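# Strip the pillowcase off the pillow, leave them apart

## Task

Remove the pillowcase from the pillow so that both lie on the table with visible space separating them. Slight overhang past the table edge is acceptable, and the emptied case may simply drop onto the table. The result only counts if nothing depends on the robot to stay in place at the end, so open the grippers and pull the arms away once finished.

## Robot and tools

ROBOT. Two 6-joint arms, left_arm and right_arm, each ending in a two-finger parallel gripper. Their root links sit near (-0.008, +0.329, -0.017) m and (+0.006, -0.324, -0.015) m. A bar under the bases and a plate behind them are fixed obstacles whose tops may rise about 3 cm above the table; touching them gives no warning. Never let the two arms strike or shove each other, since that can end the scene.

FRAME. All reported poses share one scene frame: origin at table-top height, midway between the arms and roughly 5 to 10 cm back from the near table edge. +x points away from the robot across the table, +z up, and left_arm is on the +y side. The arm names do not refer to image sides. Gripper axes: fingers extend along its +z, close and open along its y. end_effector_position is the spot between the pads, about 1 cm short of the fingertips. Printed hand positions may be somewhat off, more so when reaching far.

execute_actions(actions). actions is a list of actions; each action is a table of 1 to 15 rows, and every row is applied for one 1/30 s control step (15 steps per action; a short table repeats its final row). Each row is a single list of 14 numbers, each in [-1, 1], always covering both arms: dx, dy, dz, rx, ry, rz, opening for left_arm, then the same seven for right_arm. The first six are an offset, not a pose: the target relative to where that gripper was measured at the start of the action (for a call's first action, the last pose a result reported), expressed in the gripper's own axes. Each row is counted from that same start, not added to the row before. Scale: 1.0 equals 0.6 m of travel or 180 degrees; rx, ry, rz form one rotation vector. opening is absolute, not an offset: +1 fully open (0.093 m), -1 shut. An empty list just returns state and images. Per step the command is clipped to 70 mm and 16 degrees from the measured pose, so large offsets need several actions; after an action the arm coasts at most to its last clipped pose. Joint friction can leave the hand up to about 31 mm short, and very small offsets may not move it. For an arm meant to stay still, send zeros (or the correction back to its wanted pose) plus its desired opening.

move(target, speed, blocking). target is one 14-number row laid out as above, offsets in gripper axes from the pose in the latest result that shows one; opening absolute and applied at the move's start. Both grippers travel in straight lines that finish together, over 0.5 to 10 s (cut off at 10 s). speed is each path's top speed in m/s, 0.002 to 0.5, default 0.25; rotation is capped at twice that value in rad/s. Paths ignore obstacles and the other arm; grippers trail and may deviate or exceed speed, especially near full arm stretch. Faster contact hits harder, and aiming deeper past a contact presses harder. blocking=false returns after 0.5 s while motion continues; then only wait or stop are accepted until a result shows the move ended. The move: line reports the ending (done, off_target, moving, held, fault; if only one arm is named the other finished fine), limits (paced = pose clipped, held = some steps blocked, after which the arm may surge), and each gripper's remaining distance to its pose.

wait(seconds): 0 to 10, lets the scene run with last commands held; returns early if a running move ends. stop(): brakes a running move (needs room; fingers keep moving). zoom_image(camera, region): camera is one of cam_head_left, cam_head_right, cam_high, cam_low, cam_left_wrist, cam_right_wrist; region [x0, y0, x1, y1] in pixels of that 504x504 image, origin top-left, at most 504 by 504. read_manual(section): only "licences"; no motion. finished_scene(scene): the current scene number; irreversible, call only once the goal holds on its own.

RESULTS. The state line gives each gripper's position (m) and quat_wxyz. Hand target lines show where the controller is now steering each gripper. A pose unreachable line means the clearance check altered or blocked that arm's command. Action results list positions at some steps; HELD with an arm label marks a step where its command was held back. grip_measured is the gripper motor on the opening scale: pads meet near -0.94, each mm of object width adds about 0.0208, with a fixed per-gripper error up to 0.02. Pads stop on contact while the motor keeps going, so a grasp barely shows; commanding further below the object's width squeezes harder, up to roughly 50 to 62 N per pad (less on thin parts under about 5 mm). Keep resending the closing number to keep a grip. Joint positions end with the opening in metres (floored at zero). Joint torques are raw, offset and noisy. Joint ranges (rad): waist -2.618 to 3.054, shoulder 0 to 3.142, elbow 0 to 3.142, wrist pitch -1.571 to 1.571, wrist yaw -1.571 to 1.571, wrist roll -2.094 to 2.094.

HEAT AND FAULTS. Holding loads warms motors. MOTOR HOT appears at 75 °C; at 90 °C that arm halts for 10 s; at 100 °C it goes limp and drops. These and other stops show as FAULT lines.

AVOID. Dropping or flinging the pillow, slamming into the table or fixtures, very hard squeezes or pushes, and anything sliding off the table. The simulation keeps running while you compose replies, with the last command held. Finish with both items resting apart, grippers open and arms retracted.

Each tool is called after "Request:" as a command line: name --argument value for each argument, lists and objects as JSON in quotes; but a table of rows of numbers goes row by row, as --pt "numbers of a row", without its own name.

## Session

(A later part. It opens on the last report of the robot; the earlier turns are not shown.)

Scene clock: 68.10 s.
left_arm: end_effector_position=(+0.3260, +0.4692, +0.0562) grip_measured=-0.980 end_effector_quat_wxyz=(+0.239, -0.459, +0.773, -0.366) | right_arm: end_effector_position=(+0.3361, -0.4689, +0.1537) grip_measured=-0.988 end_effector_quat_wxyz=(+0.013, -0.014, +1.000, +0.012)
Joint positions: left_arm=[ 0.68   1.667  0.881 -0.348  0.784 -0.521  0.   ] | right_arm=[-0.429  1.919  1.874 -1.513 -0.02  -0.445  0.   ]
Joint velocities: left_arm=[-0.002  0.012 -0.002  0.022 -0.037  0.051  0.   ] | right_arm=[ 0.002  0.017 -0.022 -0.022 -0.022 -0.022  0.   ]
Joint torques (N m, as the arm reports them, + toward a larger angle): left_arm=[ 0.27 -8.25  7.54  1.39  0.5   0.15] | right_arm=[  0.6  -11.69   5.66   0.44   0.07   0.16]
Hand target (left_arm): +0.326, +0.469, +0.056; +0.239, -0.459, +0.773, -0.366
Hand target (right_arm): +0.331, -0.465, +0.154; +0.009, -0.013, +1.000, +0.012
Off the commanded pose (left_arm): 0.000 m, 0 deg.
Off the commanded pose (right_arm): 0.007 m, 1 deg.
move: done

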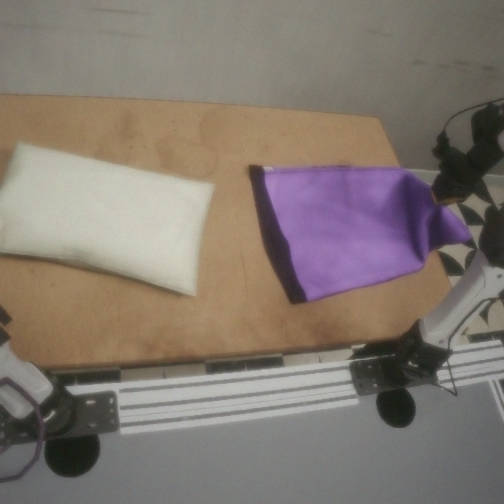

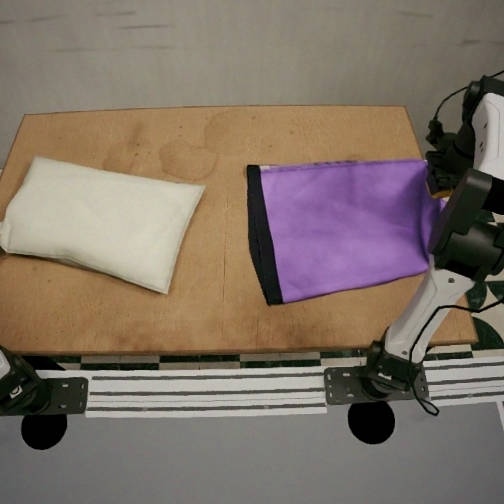

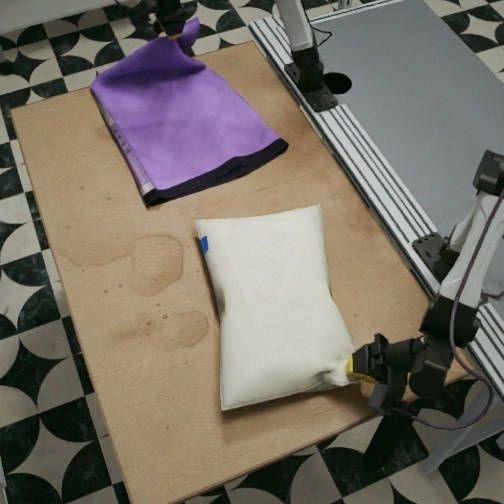

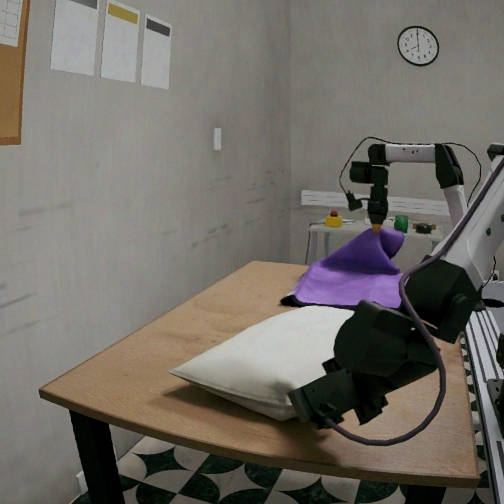

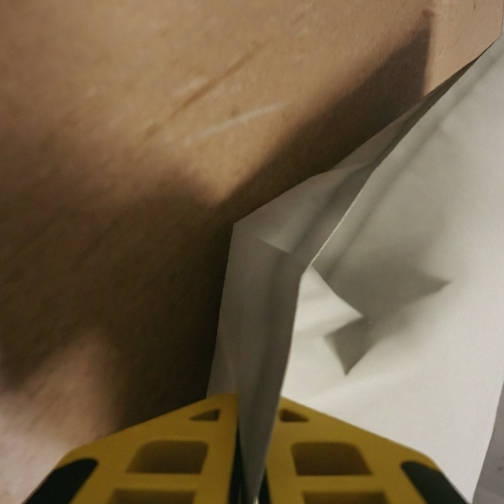

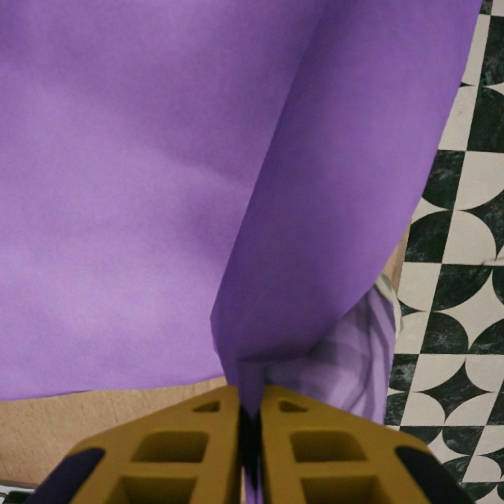

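Request:
move --target '[0,0,0,0,0,0,0.2,0,0.32,0.15,0,0,0,-1]' --speed 0.15

Request:
move --target '[0,0,0,0,0,0,0.2,0,0,0,0,0,0,0.5]'

Request:
move --target '[0,0.03,-0.22,0,0,0,0.2,0.12,0,-0.2,0,0,0,0.5]' --speed 0.15

Scene clock: 74.77 s.
left_arm: end_effector_position=(+0.3260, +0.4692, +0.0562) grip_measured=+0.198 end_effector_quat_wxyz=(+0.239, -0.459, +0.773, -0.366) | right_arm: end_effector_position=(+0.3358, -0.2755, +0.0746) grip_measured=-0.988 end_effector_quat_wxyz=(+0.014, -0.014, +1.000, +0.010)
Joint positions: left_arm=[ 0.68   1.667  0.881 -0.348  0.784 -0.521  0.055] | right_arm=[ 0.134  1.8    1.395 -1.145 -0.006  0.118  0.   ]
Joint velocities: left_arm=[-0.012 -0.012 -0.002 -0.037  0.022  0.037  0.   ] | right_arm=[-0.017 -0.032  0.007  0.007  0.007  0.007  0.   ]
Joint torques (N m, as the arm reports them, + toward a larger angle): left_arm=[ 0.28 -8.25  7.54  1.39  0.5   0.15] | right_arm=[ 0.61 -9.17  6.1   0.68  0.12  0.17]
Hand target (left_arm): +0.326, +0.469, +0.056; +0.239, -0.459, +0.773, -0.366
Hand target (right_arm): +0.335, -0.274, +0.070; +0.015, -0.014, +1.000, +0.008
Off the commanded pose (left_arm): 0.000 m, 0 deg.
Off the commanded pose (right_arm): 0.007 m, 0 deg.
move: done

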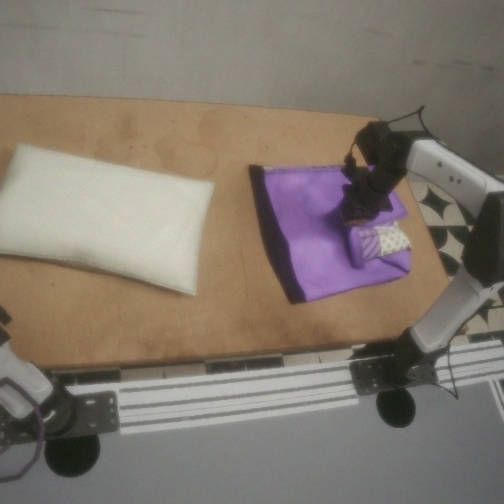

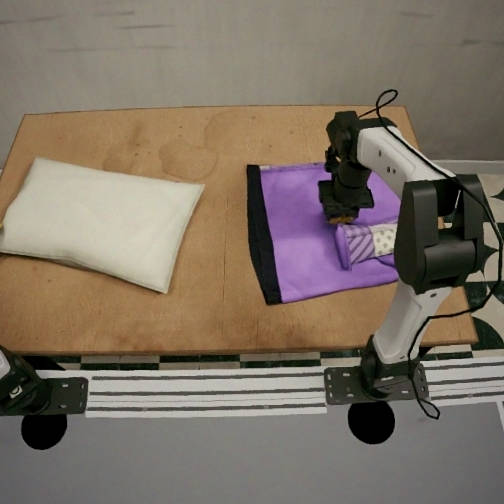

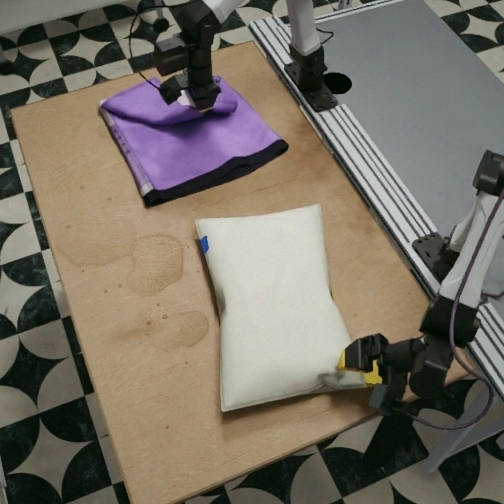

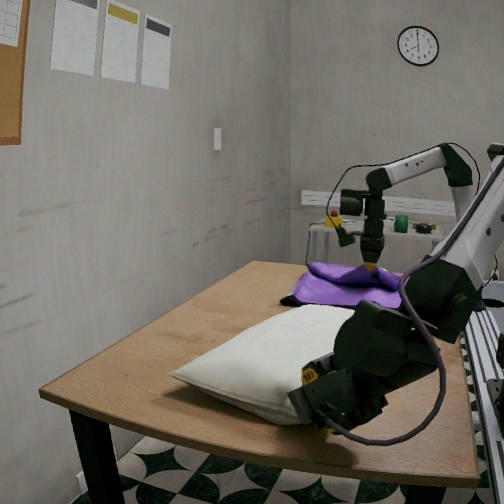

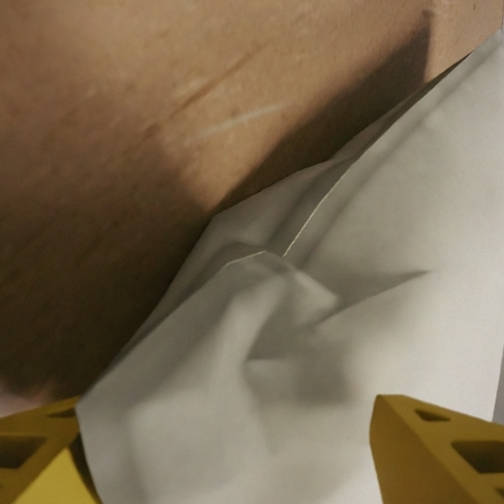

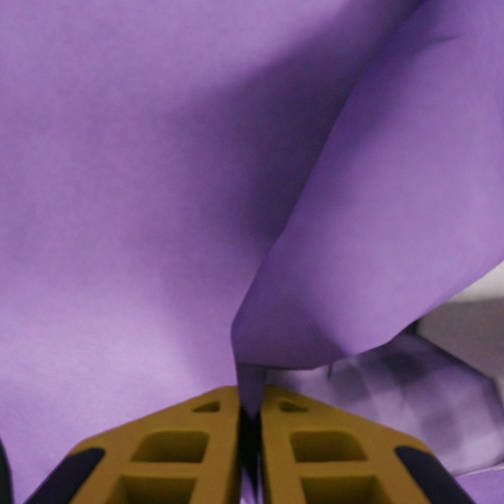

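Scene clock: 75.27 s.
left_arm: end_effector_position=(+0.3260, +0.4692, +0.0562) grip_measured=+0.198 end_effector_quat_wxyz=(+0.239, -0.459, +0.773, -0.366) | right_arm: end_effector_position=(+0.3359, -0.2755, +0.0746) grip_measured=+0.498 end_effector_quat_wxyz=(+0.014, -0.014, +1.000, +0.010)
Joint positions: left_arm=[ 0.68   1.667  0.881 -0.348  0.784 -0.521  0.055] | right_arm=[ 0.134  1.8    1.395 -1.144 -0.006  0.118  0.069]
Joint velocities: left_arm=[-0.007 -0.012 -0.027  0.037  0.007  0.051  0.001] | right_arm=[ 0.002  0.012 -0.007 -0.022  0.022 -0.037  0.   ]
Joint torques (N m, as the arm reports them, + toward a larger angle): left_arm=[ 0.29 -8.25  7.55  1.39  0.5   0.15] | right_arm=[ 0.15 -9.05  7.9   0.48  0.08  0.11]
Hand target (left_arm): +0.326, +0.469, +0.056; +0.239, -0.459, +0.773, -0.366
Hand target (right_arm): +0.336, -0.276, +0.075; +0.014, -0.014, +1.000, +0.010
Off the commanded pose (left_arm): 0.000 m, 0 deg.
Off the commanded pose (right_arm): 0.000 m, 0 deg.
move: done

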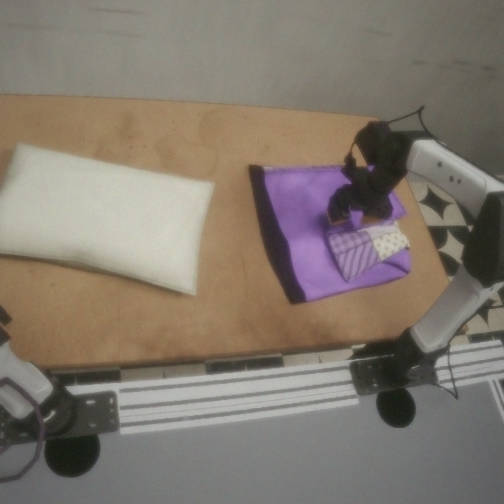

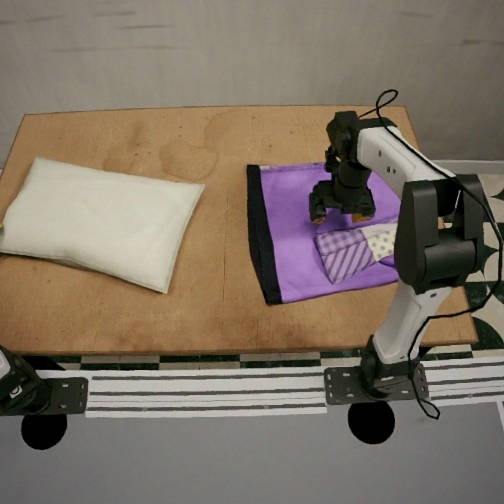

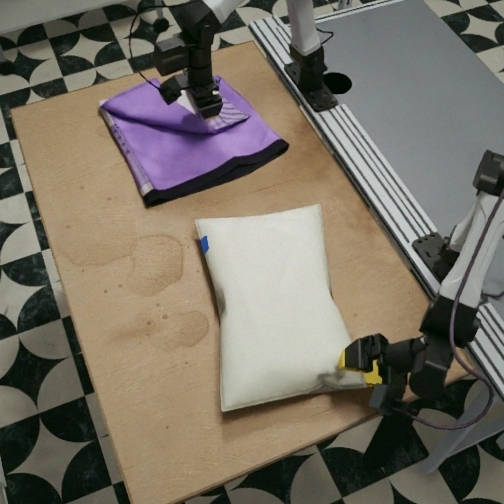

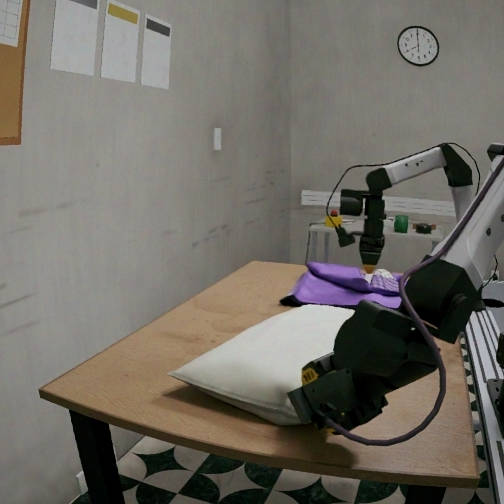

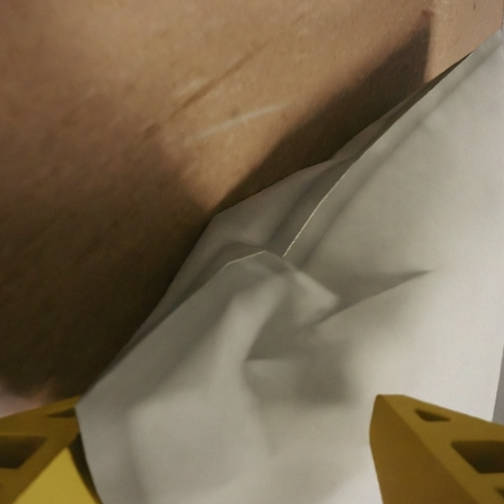

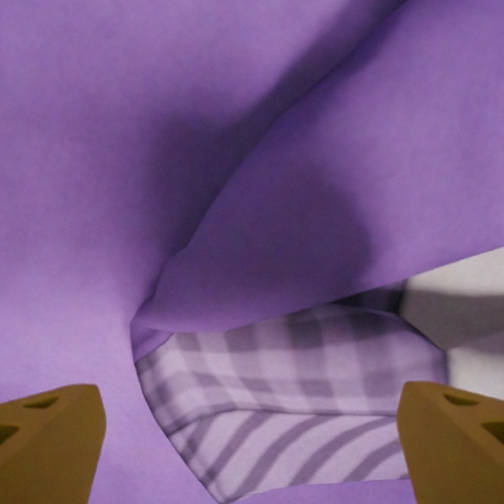

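Scene clock: 76.90 s.
left_arm: end_effector_position=(+0.2220, +0.5208, +0.1219) grip_measured=+0.198 end_effector_quat_wxyz=(+0.242, -0.461, +0.776, -0.357) | right_arm: end_effector_position=(+0.2626, -0.2843, +0.1844) grip_measured=+0.498 end_effector_quat_wxyz=(+0.011, -0.010, +1.000, +0.010)
Joint positions: left_arm=[ 1.075  1.568  1.112 -1.087  0.86   0.044  0.055] | right_arm=[ 0.146  1.544  1.553 -1.564 -0.006  0.138  0.069]
Joint velocities: left_arm=[-0.002 -0.017 -0.002 -0.11   0.007  0.095 -0.002] | right_arm=[ 0.007  0.002 -0.022 -0.037 -0.007 -0.022 -0.   ]
Joint torques (N m, as the arm reports them, + toward a larger angle): left_arm=[ 0.62 -5.92  9.16  0.32  0.78  0.24] | right_arm=[ 0.98 -7.41  9.19  0.3   0.09  0.16]
Hand target (left_arm): +0.222, +0.522, +0.124; +0.240, -0.460, +0.773, -0.364
Hand target (right_arm): +0.259, -0.282, +0.192; +0.018, -0.014, +1.000, +0.011
Off the commanded pose (left_arm): 0.002 m, 1 deg.
Off the commanded pose (right_arm): 0.009 m, 1 deg.
joint sent to its limit (right arm) — the command would take joint 4 (wrist pitch) past its lower limit, so that joint was sent only as far as its limit.
move: done

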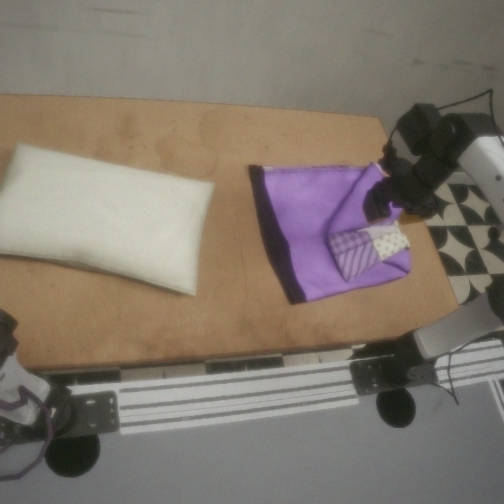

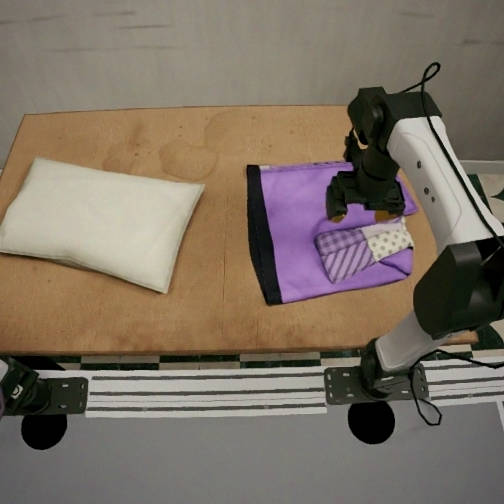

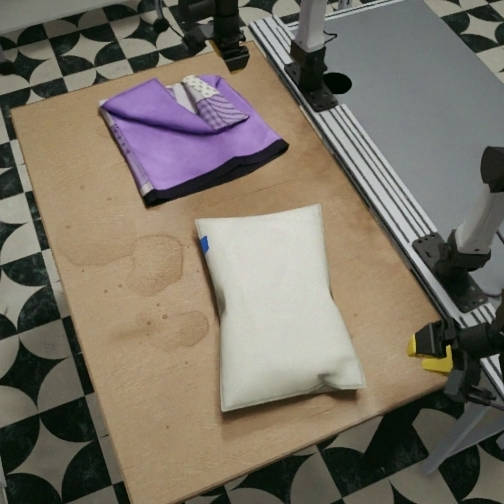

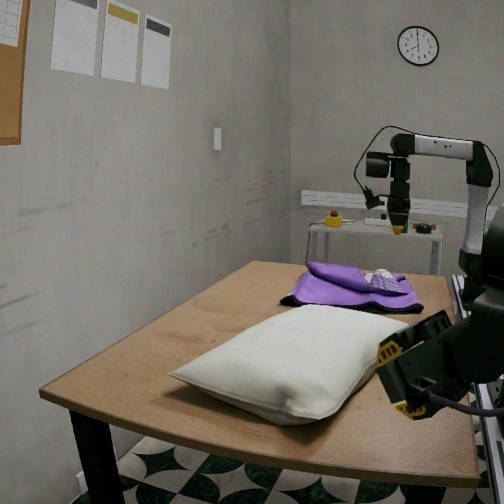

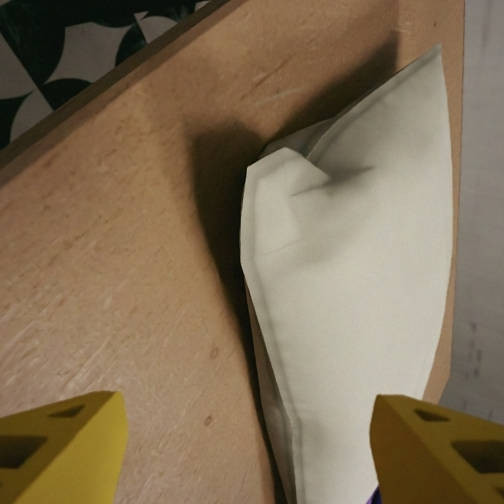

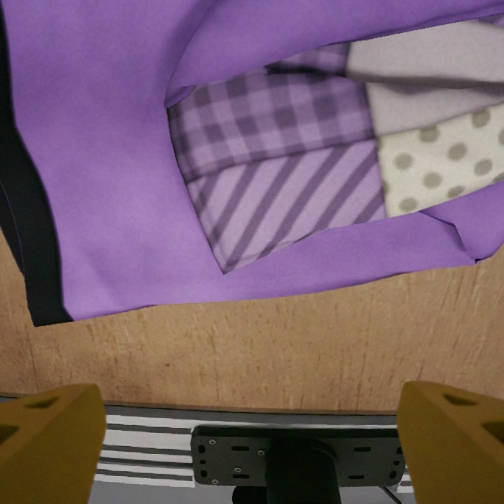

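Request:
finished_scene --scene 2

The scene is finished: the task was done.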